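# Place the carton upright on the scale plate

## Task

Set the carton onto the weighing plate of the scale with the same face on top as it had originally, resting so that the plate alone carries it (not the robot or anything else); then release suction and withdraw the tool, since a placement that holds only while the robot supports it is not accepted.

## Robot and tools

Robot: one Doosan M1013 six-joint arm (waist, shoulder, elbow, forearm roll, wrist pitch, wrist roll) carrying a suction cup instead of fingers. The controlled point is the cup point (end_effector_position): the centre of the cup rim when it is free. The cup points along the cup point's own +z axis. About 4 cm behind the rim the tool body and wrist camera widen to roughly 9 cm sideways, so keep that clear of the table and objects.

Frame: every pose is in the scene frame. Origin sits on the table surface right under the arm base; +z is up; +y is to the left when facing along +x. Positions are metres, orientation is a unit quaternion written w first (qw, qx, qy, qz). The base may be slightly tilted, and the printed cup point can be a bit off, especially far out.

Row format (shared by all moving tools): one flat list of 8 numbers for the single arm: x, y, z, qw, qx, qy, qz, suction. x, y, z and the quaternion are an absolute target pose for the cup point, not an offset. The eighth number is in [-1, 1]: above 0.01 switches suction on, 0.01 or less switches it off; it stays as last set. Always resend the desired quaternion in every row rather than copying the possibly drifted one from the last result.

execute_actions(actions): a list of actions run one after another. Each action is a table of up to 15 rows, one row per control step of 1/30 s; if fewer rows are given the final row repeats for the remaining steps. Each step's commanded pose is clipped to at most 70 mm and 16 degrees from the measured pose, so a distant target needs several actions, and after an action the arm only continues up to the last clipped pose. An action is rejected if its target lies more than 0.6 m from the cup point along any of the cup point's axes; if the first action fails this (against the last reported state) or any action is malformed, nothing runs. An empty list just returns state and images.

move(target, speed, blocking): drives the cup point along a straight line toward one absolute row (same 8 numbers). speed is m/s, 0.002 to 0.5, default 0.25; rotation is capped at twice that in rad/s. Paths take 0.5 to 10 s and stop after 10 s even if short. The suction value is applied at the start. The path ignores obstacles, the real point lags and may overshoot speed near a straight arm. Faster contact means a harder hit, and aiming beyond a surface presses into it; the arm is stiff, so even a small overshoot into something firm can trigger a fault. With blocking=false you get a result after 0.5 s while motion continues; check with wait(0), and no rows or moves are accepted until the move has ended (use wait or stop). The move line reports the ending (done, off_target, moving, held, fault), the distance to target, and limits: paced means the pose was clipped, held means a check blocked steps (afterwards the arm may jump faster than speed).

wait(seconds): 0 to 10 s, holding the last command; returns early if a running move finishes. stop(): brakes a running move (needs room; suction unchanged). zoom_image(camera, region): camera is cam_high, cam_low or cam_wrist (all 672x504); region is [x0, y0, x1, y1] pixels from the top-left, at most 504x504. read_manual(section) only returns licence text. finished_scene(scene): pass the current scene number to end it; it is final and the goal must still hold.

Results: a state line with cup point pose and linear/angular velocities, joint positions, joint torques (offset, scaled, noisy), Flange force (outside force including carried weight; may say no reading), Hand target (the clipped pose being driven toward), step readings for execute_actions with HELD on blocked steps, suction_measured and part_present. A pose unreachable line means the clearance check altered or blocked the command (a mount under the base counts as arm).

Suction: turn it on and press the 36 mm rim flat onto a smooth face so the whole circle seals; edges, holes or seams leak. suction_measured stays near 0 without a seal and reaches 0.83 or more on airtight surfaces; part_present goes to 1 at 0.50 and back to 0 under 0.45. Under vacuum the cup shortens, so the held item ends up to about 12 mm nearer the tool; vacuum alone may lift a resting item. If the cup seals onto the table it anchors the tool until suction is off.

Sequence: look at the cameras, pick the carton's top face, approach from above slowly with suction on, confirm the seal, lift, carry over the scale, lower gently until the carton rests on the plate keeping its top face up, switch suction off, then rise at least 15 mm and clear away before ending.

Avoid: hard or fast contact, pressing past a surface, dropping or sliding the carton, knocking anything off the table. Faults: contact torque reaching a joint limit (waist 316, shoulder 316, elbow 148, forearm roll 41.8, wrist pitch 41.8, wrist roll 41.8 N m) or 144 N outside force stops the arm for 10 s and cancels the rest of the call. Holding loads heats motors; a MOTOR HOT warning precedes an over-temperature brake. Joint speed caps: 2.09 rad/s waist and shoulder, 3.14 elbow, 3.93 wrist joints. A loose object may occasionally be nudged by an outside push. The simulation keeps running while you compose a reply, with the arm holding its last command.

Each tool is called after "Request:" as a command line: name --argument value for each argument, lists and objects as JSON in quotes; but a table of rows of numbers goes row by row, as --pt "numbers of a row", without its own name.

## Session

Request:
execute_actions --actions '[]'

Scene clock: 0.00 s.
end_effector_position=(+0.6445, +0.0179, +0.3764) suction_measured=0.00 part_present=0 end_effector_quat_wxyz=(+0.007, -0.013, +1.000, +0.002) end_effector_velocity=(-0.000, -0.000, -0.001) end_effector_angular_velocity=(+0.001, +0.001, -0.001)
Joint positions: [-0.053  0.168  1.62   0.001  1.354 -0.051]
Joint velocities: [-0.001  0.     0.     0.001  0.    -0.   ]
Joint torques (N m, as the joint torque sensors report them, + toward a larger angle): no reading
Flange force (N, the push that the arm receives, along the end effector's own x y z axes): no reading
Hand target: +0.644, +0.018, +0.376; +0.007, -0.013, +1.000, +0.002

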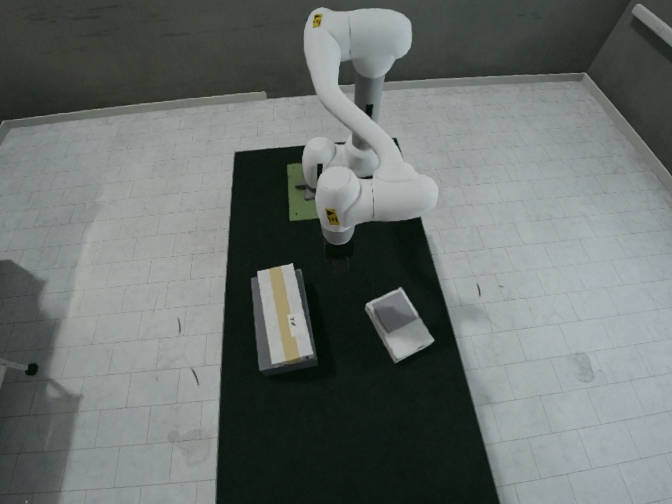

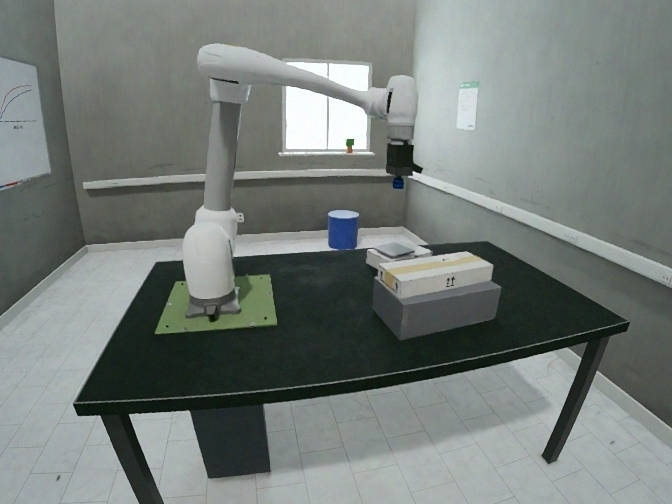

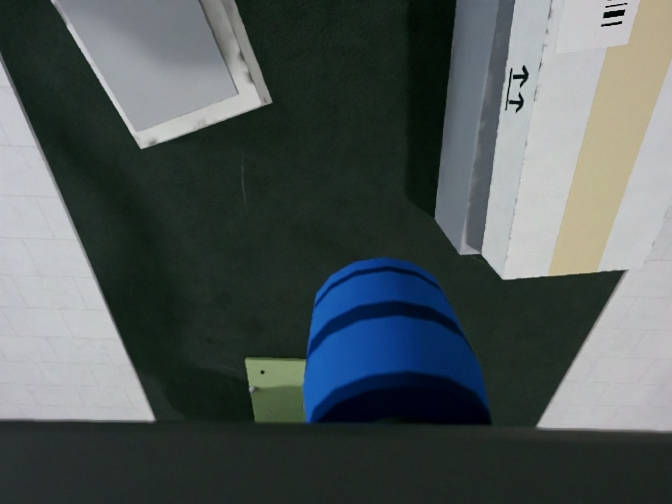

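Request:
zoom_image --camera "cam_high" --region '[220, 230, 460, 410]'

Request:
zoom_image --camera "cam_low" --region '[340, 210, 540, 360]'

Region (220, 230, 460, 410) of cam_high's 672x504 image, scaled by 2.100, with more detail than that image has; it fills the top 378 rows of this view, and the rest is white.

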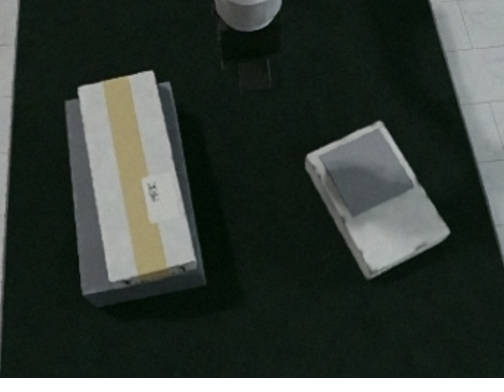

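Region (340, 210, 540, 360) of cam_low's 672x504 image, scaled by 2.520, with more detail than that image has; it fills the top 378 rows of this view, and the rest is white.

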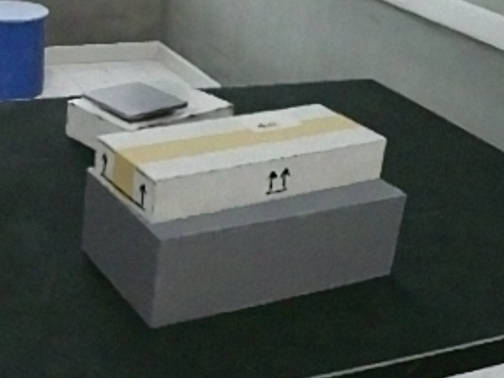

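Request:
move --target '[0.74,-0.17,0.40,0,0,1,0,0]' --speed 0.4

Scene clock: 1.47 s.
end_effector_position=(+0.7401, -0.1700, +0.4000) suction_measured=0.00 part_present=0 end_effector_quat_wxyz=(+0.000, -0.000, +1.000, -0.000) end_effector_velocity=(+0.000, +0.000, -0.001) end_effector_angular_velocity=(+0.000, +0.001, +0.001)
Joint positions: [-0.294  0.351  1.343 -0.007  1.461 -0.265]
Joint velocities: [ 0.001  0.001  0.    -0.    -0.    -0.001]
Joint torques (N m, as the joint torque sensors report them, + toward a larger angle): [ -0.35 -72.22 -39.28   4.1   -0.07  -0.23]
Flange force (N, the push that the arm receives, along the end effector's own x y z axes): [0.8 1.2 -1.7]
Hand target: +0.740, -0.170, +0.400; +0.000, -0.000, +1.000, +0.000
Off the commanded pose: 0.000 m, 0 deg.
move: done

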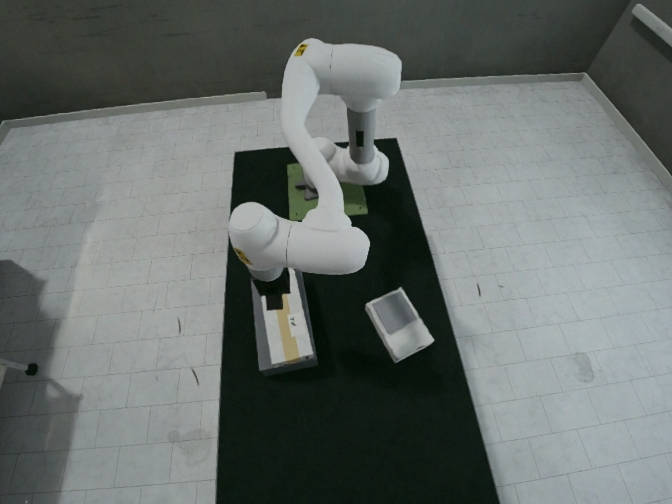

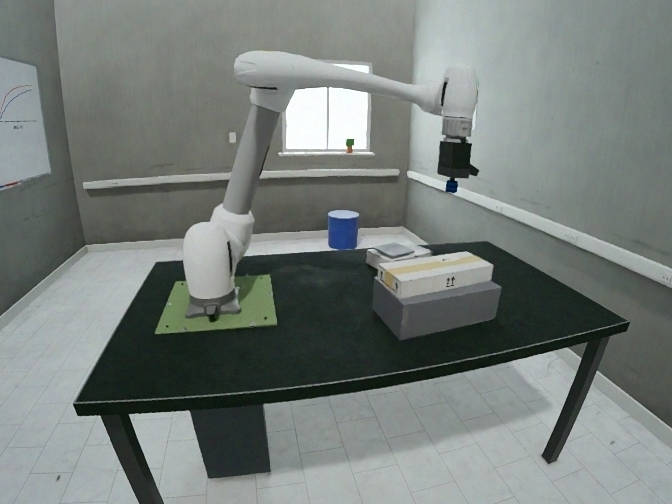

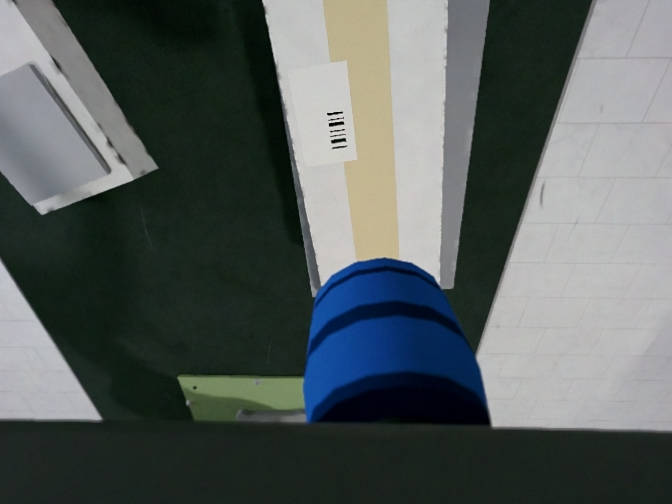

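Request:
move --target '[0.68,0.0,0.50,0.2334,0,0.9724,0,0]' --speed 0.4

Request:
move --target '[0.58,0.0,0.50,0.2334,0,0.9724,0,0]' --speed 0.4

Scene clock: 2.77 s.
end_effector_position=(+0.6800, -0.0001, +0.5000) suction_measured=0.00 part_present=0 end_effector_quat_wxyz=(+0.233, +0.000, +0.972, +0.000) end_effector_velocity=(-0.000, +0.001, -0.000) end_effector_angular_velocity=(-0.000, -0.001, +0.001)
Joint positions: [-0.086  0.007  1.626  0.027  1.053 -0.067]
Joint velocities: [ 0.001 -0.001  0.001 -0.    -0.001 -0.   ]
Joint torques (N m, as the joint torque sensors report them, + toward a larger angle): [ -1.02 -36.96 -39.29   3.83  -0.64  -0.04]
Flange force (N, the push that the arm receives, along the end effector's own x y z axes): [0.4 0.7 -3.7]
Hand target: +0.680, -0.000, +0.500; +0.233, -0.000, +0.972, +0.000
Off the commanded pose: 0.000 m, 0 deg.
move: done

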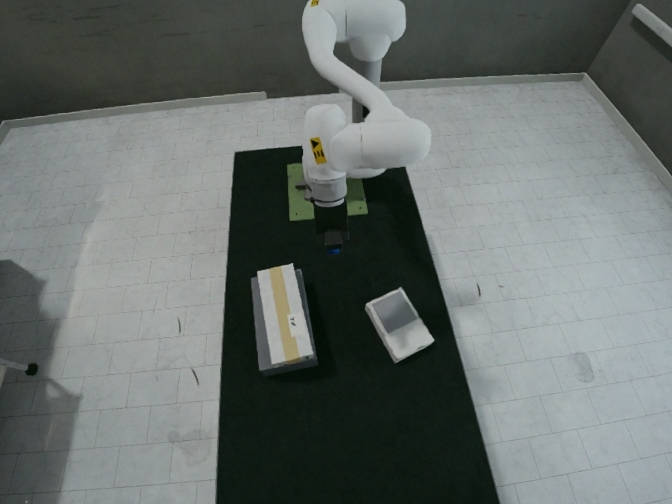

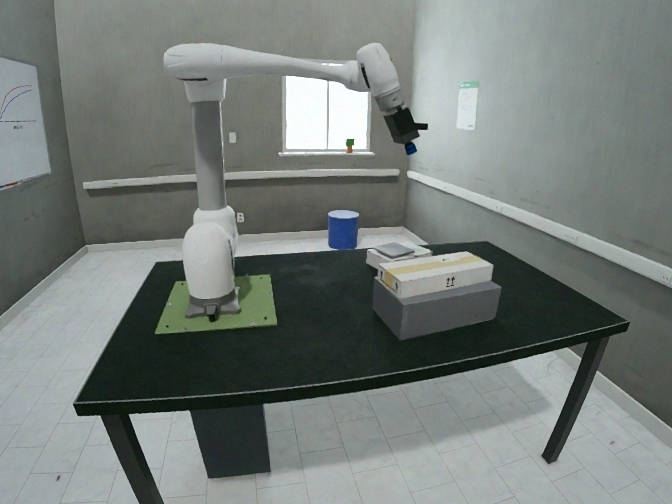

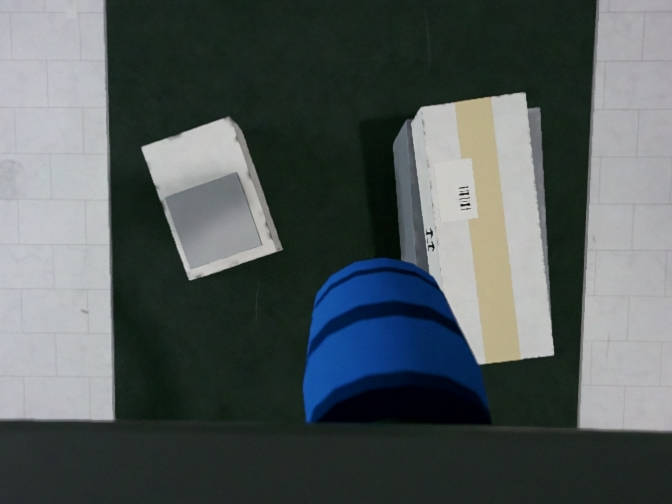

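Scene clock: 3.53 s.
end_effector_position=(+0.5800, -0.0000, +0.5000) suction_measured=0.00 part_present=0 end_effector_quat_wxyz=(+0.233, -0.000, +0.972, +0.000) end_effector_velocity=(-0.001, +0.001, -0.000) end_effector_angular_velocity=(+0.001, +0.001, -0.000)
Joint positions: [-0.098 -0.156  1.773  0.032  1.07  -0.08 ]
Joint velocities: [ 0.001 -0.001  0.001  0.001  0.     0.001]
Joint torques (N m, as the joint torque sensors report them, + toward a larger angle): [  0.31 -22.02 -40.47   4.3   -0.97  -0.05]
Flange force (N, the push that the arm receives, along the end effector's own x y z axes): [1.5 -1.3 -2.6]
Hand target: +0.580, -0.000, +0.500; +0.233, -0.000, +0.972, +0.000
Off the commanded pose: 0.000 m, 0 deg.
move: done

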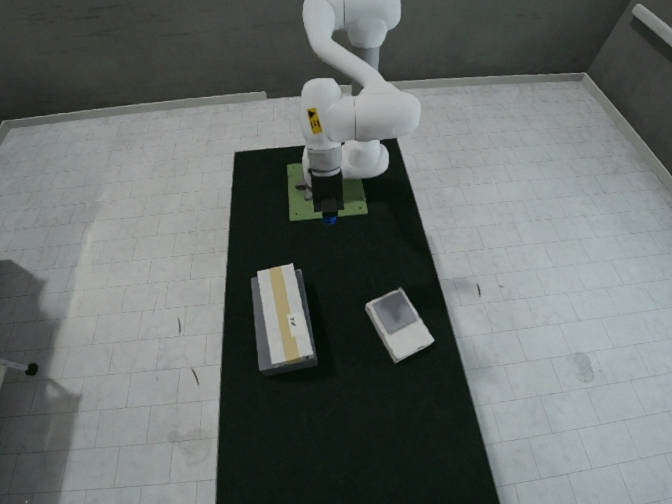

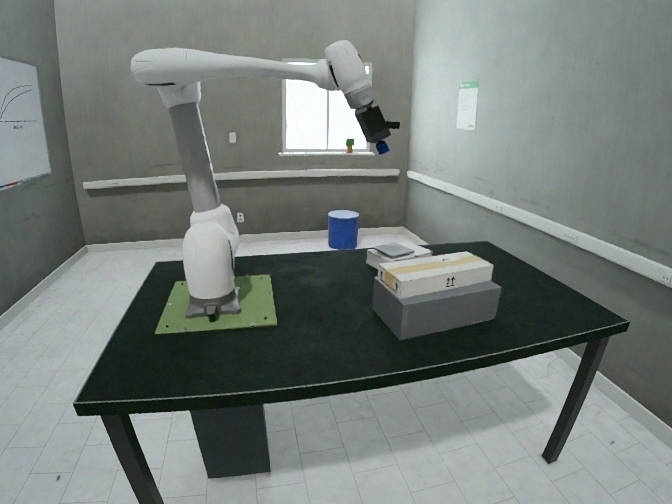

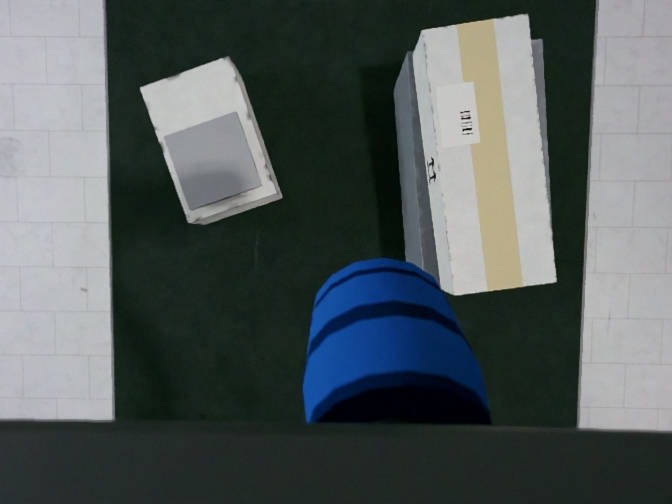

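Request:
move --target '[0.706,-0.186,0.22,0,-0.0698,0.9976,0,0]' --speed 0.4

Scene clock: 5.63 s.
end_effector_position=(+0.7060, -0.1860, +0.2200) suction_measured=0.00 part_present=0 end_effector_quat_wxyz=(+0.000, -0.069, +0.998, -0.000) end_effector_velocity=(+0.001, -0.000, +0.000) end_effector_angular_velocity=(-0.000, -0.001, +0.000)
Joint positions: [-0.328  0.383  1.634 -0.009  1.138 -0.435]
Joint velocities: [-0.     0.001 -0.002 -0.    -0.    -0.   ]
Joint torques (N m, as the joint torque sensors report them, + toward a larger angle): [  0.07 -68.11 -35.17   3.72   0.18   0.33]
Flange force (N, the push that the arm receives, along the end effector's own x y z axes): [4.7 1.2 -5.4]
Hand target: +0.706, -0.186, +0.220; +0.000, -0.069, +0.998, -0.000
Off the commanded pose: 0.000 m, 0 deg.
move: done

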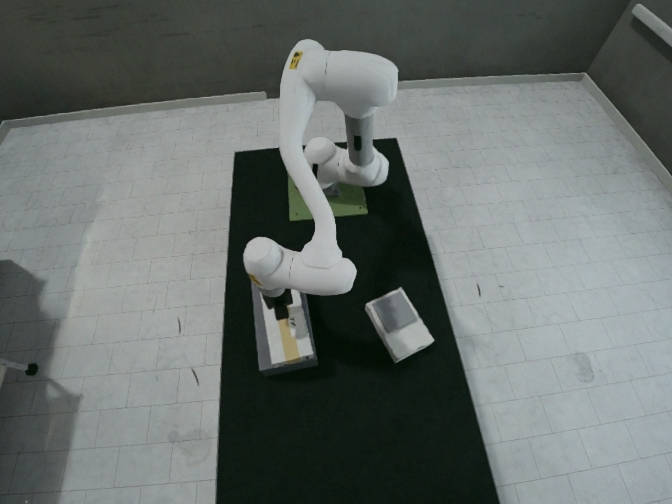

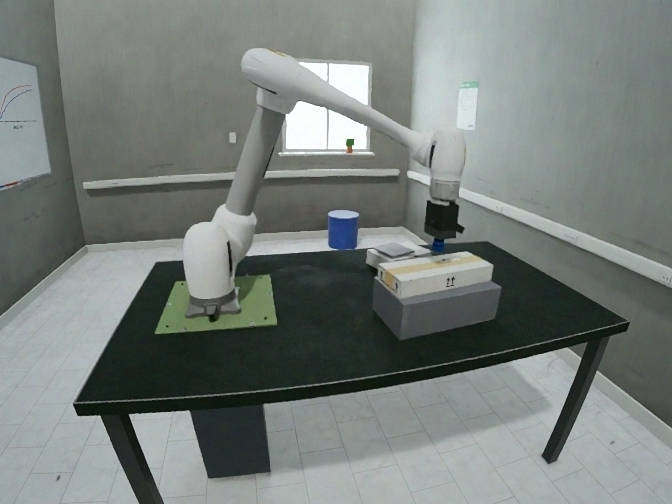

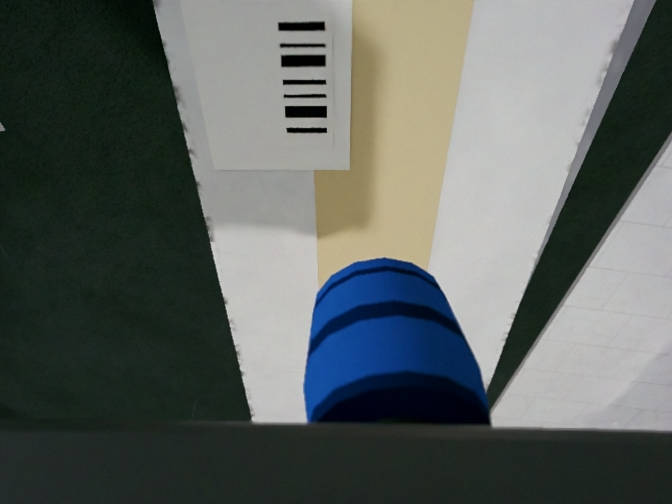

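Request:
move --target '[0.706,-0.187,0.185,0,-0.0698,0.9976,0,1]' --speed 0.08

Request:
move --target '[0.706,-0.187,0.174,0,-0.0698,0.9976,0,1]' --speed 0.03

Scene clock: 6.57 s.
end_effector_position=(+0.7060, -0.1870, +0.1850) suction_measured=0.00 part_present=0 end_effector_quat_wxyz=(+0.000, -0.070, +0.998, -0.000) end_effector_velocity=(-0.001, -0.000, -0.000) end_effector_angular_velocity=(+0.001, +0.002, -0.000)
Joint positions: [-0.33   0.408  1.666 -0.008  1.08  -0.437]
Joint velocities: [-0.001  0.     0.001 -0.     0.001 -0.   ]
Joint torques (N m, as the joint torque sensors report them, + toward a larger angle): [ -0.1  -69.04 -34.33   3.46   0.01   0.25]
Flange force (N, the push that the arm receives, along the end effector's own x y z axes): [5.4 2.2 -5.5]
Hand target: +0.706, -0.187, +0.185; -0.000, -0.070, +0.998, -0.000
Off the commanded pose: 0.000 m, 0 deg.
move: done

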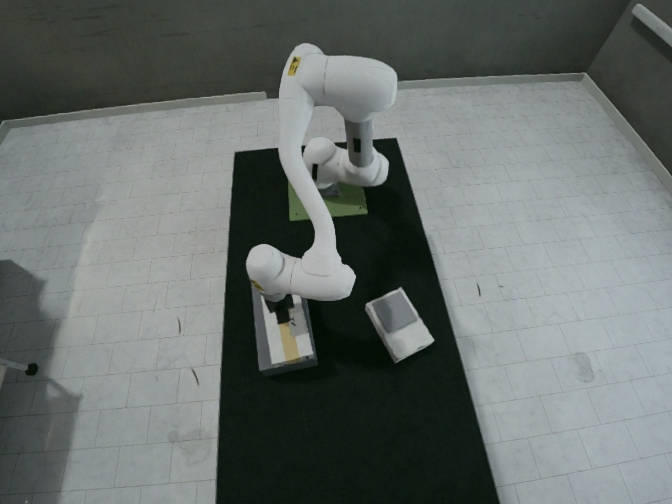

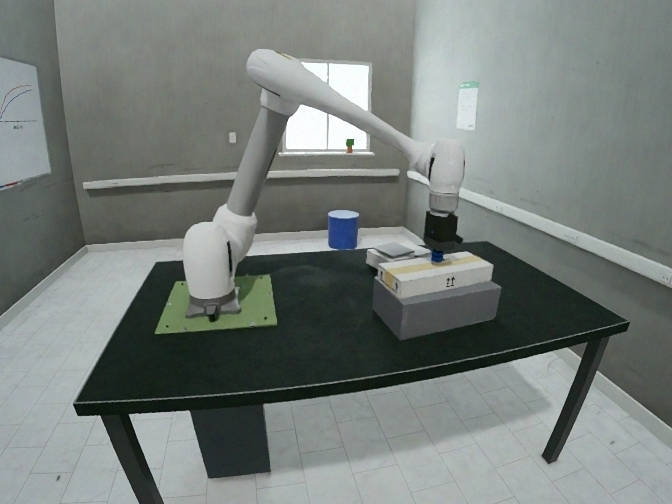

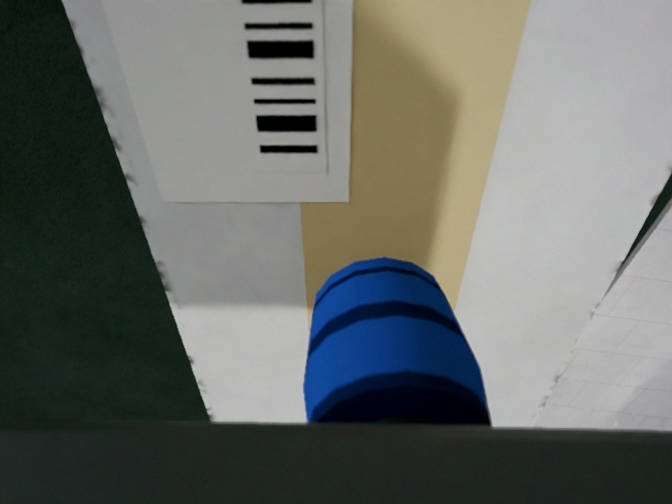

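Scene clock: 7.27 s.
end_effector_position=(+0.7060, -0.1870, +0.1740) suction_measured=0.00 part_present=0 end_effector_quat_wxyz=(+0.000, -0.070, +0.998, +0.000) end_effector_velocity=(-0.000, -0.000, +0.000) end_effector_angular_velocity=(-0.001, +0.000, +0.001)
Joint positions: [-0.33   0.417  1.676 -0.008  1.062 -0.437]
Joint velocities: [ 0.    -0.     0.001 -0.001 -0.    -0.001]
Joint torques (N m, as the joint torque sensors report them, + toward a larger angle): [  0.47 -73.25 -33.18   3.93   0.24   0.22]
Flange force (N, the push that the arm receives, along the end effector's own x y z axes): [-0.6 -1.2 -3.2]
Hand target: +0.706, -0.187, +0.174; -0.000, -0.070, +0.998, -0.000
Off the commanded pose: 0.000 m, 0 deg.
move: done

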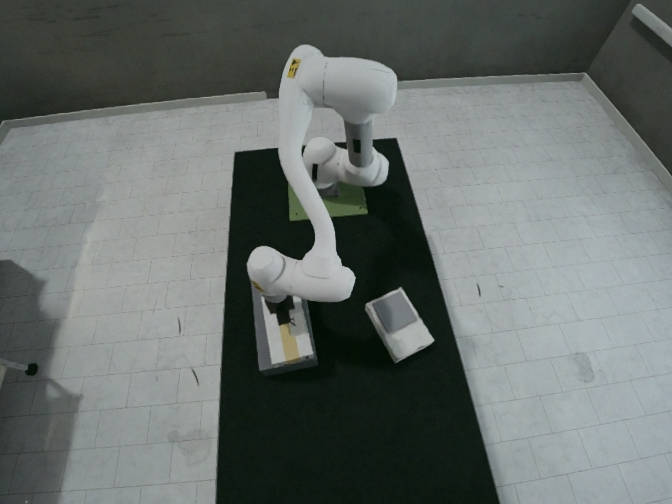

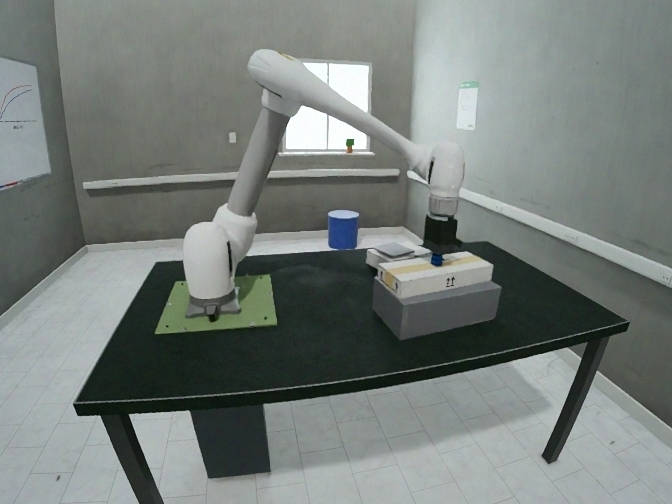

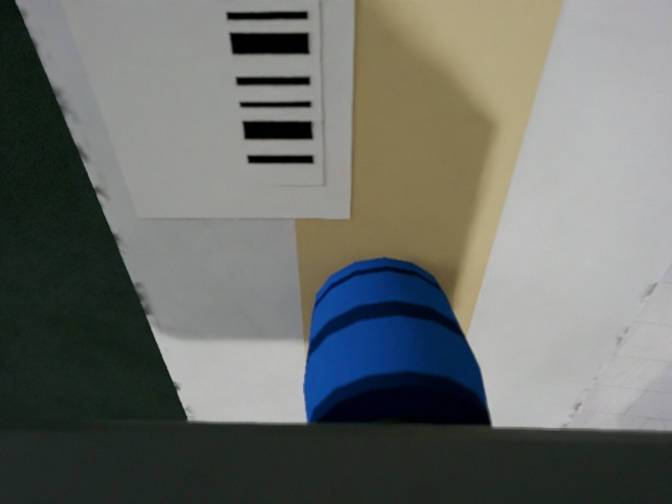

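Request:
move --target '[0.706,-0.188,0.165,0,-0.0698,0.9976,0,1]' --speed 0.03

Scene clock: 8.13 s.
end_effector_position=(+0.7060, -0.1880, +0.1650) suction_measured=0.94 part_present=1 end_effector_quat_wxyz=(+0.000, -0.070, +0.998, -0.000) end_effector_velocity=(-0.000, +0.000, -0.001) end_effector_angular_velocity=(+0.001, +0.000, -0.001)
Joint positions: [-0.332  0.425  1.683 -0.008  1.048 -0.439]
Joint velocities: [ 0.     0.001  0.001  0.001 -0.001  0.001]
Joint torques (N m, as the joint torque sensors report them, + toward a larger angle): [  0.55 -76.71 -39.8    3.78  -0.65   0.46]
Flange force (N, the push that the arm receives, along the end effector's own x y z axes): [8.1 2.0 4.1]
Hand target: +0.706, -0.188, +0.165; -0.000, -0.070, +0.998, -0.000
Off the commanded pose: 0.000 m, 0 deg.
move: done

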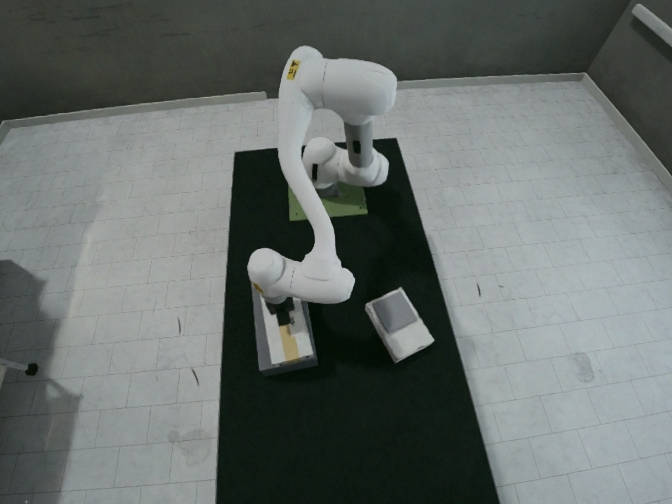

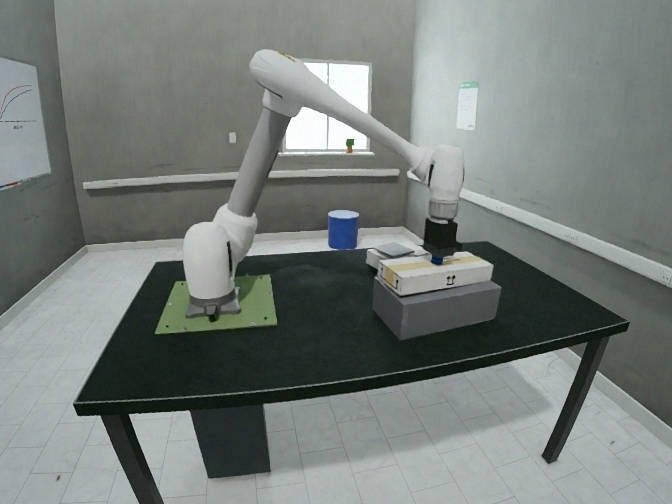

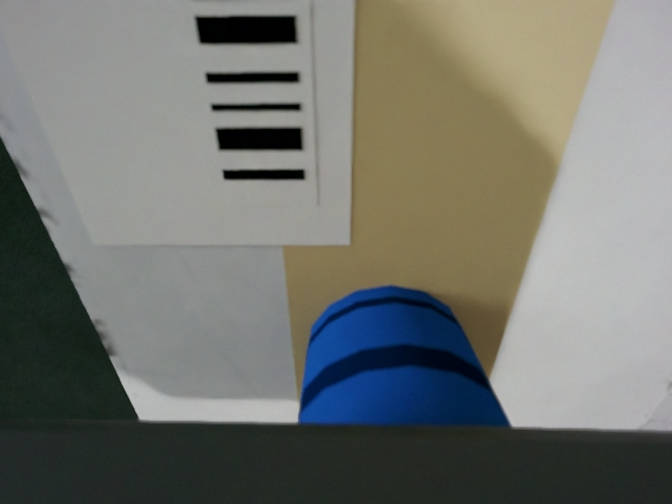

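Request:
wait --seconds 0.5

Request:
zoom_image --camera "cam_low" --region '[360, 220, 520, 340]'

Scene clock: 8.80 s.
end_effector_position=(+0.7060, -0.1880, +0.1650) suction_measured=0.95 part_present=1 end_effector_quat_wxyz=(-0.000, -0.070, +0.998, -0.000) end_effector_velocity=(-0.000, -0.000, -0.000) end_effector_angular_velocity=(+0.000, +0.002, -0.001)
Joint positions: [-0.332  0.425  1.683 -0.008  1.048 -0.439]
Joint velocities: [-0.     0.    -0.    -0.     0.001  0.001]
Joint torques (N m, as the joint torque sensors report them, + toward a larger angle): [  1.79 -78.42 -38.77   4.01  -0.79   0.17]
Flange force (N, the push that the arm receives, along the end effector's own x y z axes): [4.5 -1.2 4.2]
Hand target: +0.706, -0.188, +0.165; -0.000, -0.070, +0.998, -0.000
Off the commanded pose: 0.000 m, 0 deg.
wait: 0.50 s; at rest from the start

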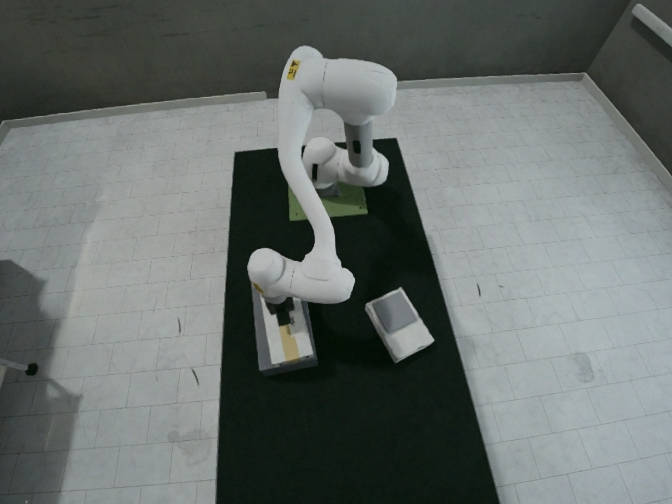

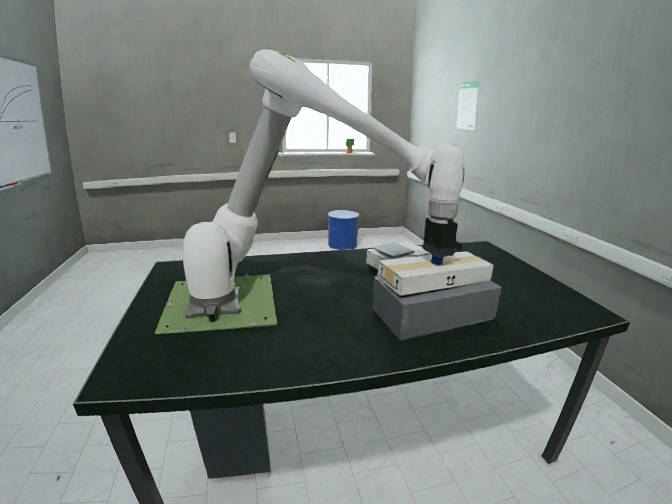

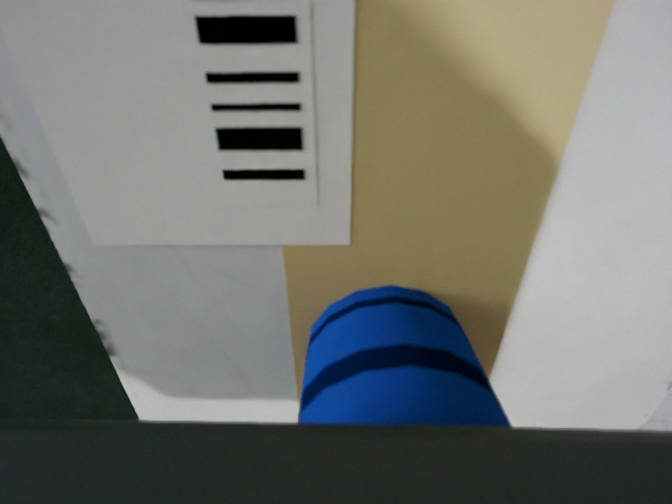

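Region (360, 220, 520, 340) of cam_low's 672x504 image, scaled by 3.150, with more detail than that image has; it fills the top 378 rows of this view, and the rest is white.

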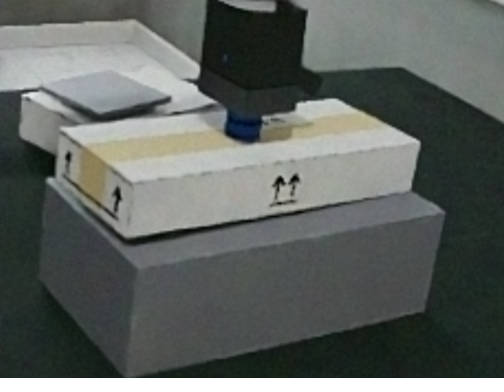

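Request:
execute_actions --actions '[[[0.706,-0.188,0.164,0,-0.0698,0.9976,0,1],[0.706,-0.188,0.163,0,-0.0698,0.9976,0,1],[0.706,-0.188,0.162,0,-0.0698,0.9976,0,1],[0.706,-0.188,0.161,0,-0.0698,0.9976,0,1],[0.706,-0.188,0.160,0,-0.0698,0.9976,0,1],[0.706,-0.188,0.1595,0,-0.0698,0.9976,0,1],[0.706,-0.188,0.1595,0,-0.0698,0.9976,0,1],[0.706,-0.188,0.1595,0,-0.0698,0.9976,0,1],[0.706,-0.188,0.1595,0,-0.0698,0.9976,0,1],[0.706,-0.188,0.1595,0,-0.0698,0.9976,0,1],[0.706,-0.188,0.1595,0,-0.0698,0.9976,0,1],[0.706,-0.188,0.1595,0,-0.0698,0.9976,0,0]]]'

Scene clock: 28.70 s.
end_effector_position=(+0.7060, -0.1880, +0.1595) suction_measured=0.00 part_present=0 end_effector_quat_wxyz=(+0.000, -0.070, +0.998, -0.000) end_effector_velocity=(-0.000, -0.001, -0.001) end_effector_angular_velocity=(+0.000, +0.001, -0.001)
Joint positions: [-0.332  0.429  1.688 -0.008  1.038 -0.439]
Joint velocities: [-0.001  0.001  0.001  0.    -0.001  0.   ]
Joint torques (N m, as the joint torque sensors report them, + toward a larger angle): [  0.55 -67.38 -27.96   3.81   0.06   0.1 ]
Flange force (N, the push that the arm receives, along the end effector's own x y z axes): [-0.7 -1.0 -15.4]
Hand target: +0.706, -0.188, +0.159; -0.000, -0.070, +0.998, -0.000
Off the commanded pose: 0.000 m, 0 deg.
Step readings (end_effector_position):
0: (+0.7060, -0.1880, +0.1650)
1: (+0.7060, -0.1880, +0.1650)
2: (+0.7060, -0.1880, +0.1646)
4: (+0.7060, -0.1880, +0.1628)
8: (+0.7060, -0.1880, +0.1596)
15: end_effector_position above

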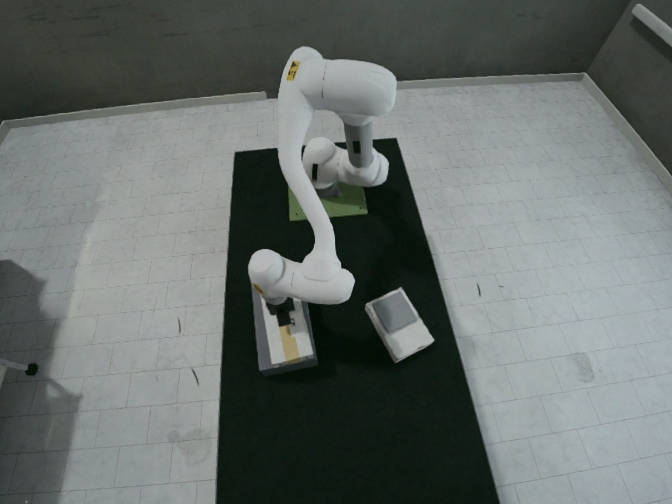

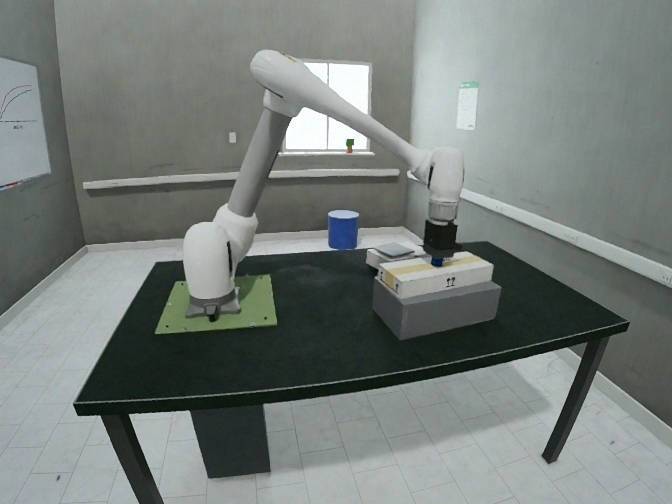

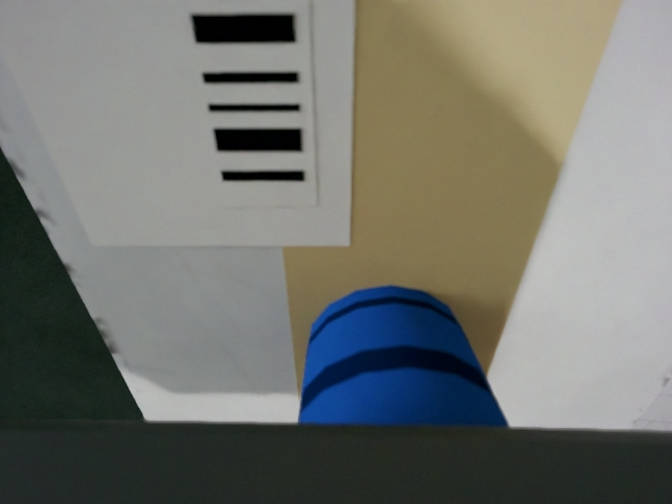

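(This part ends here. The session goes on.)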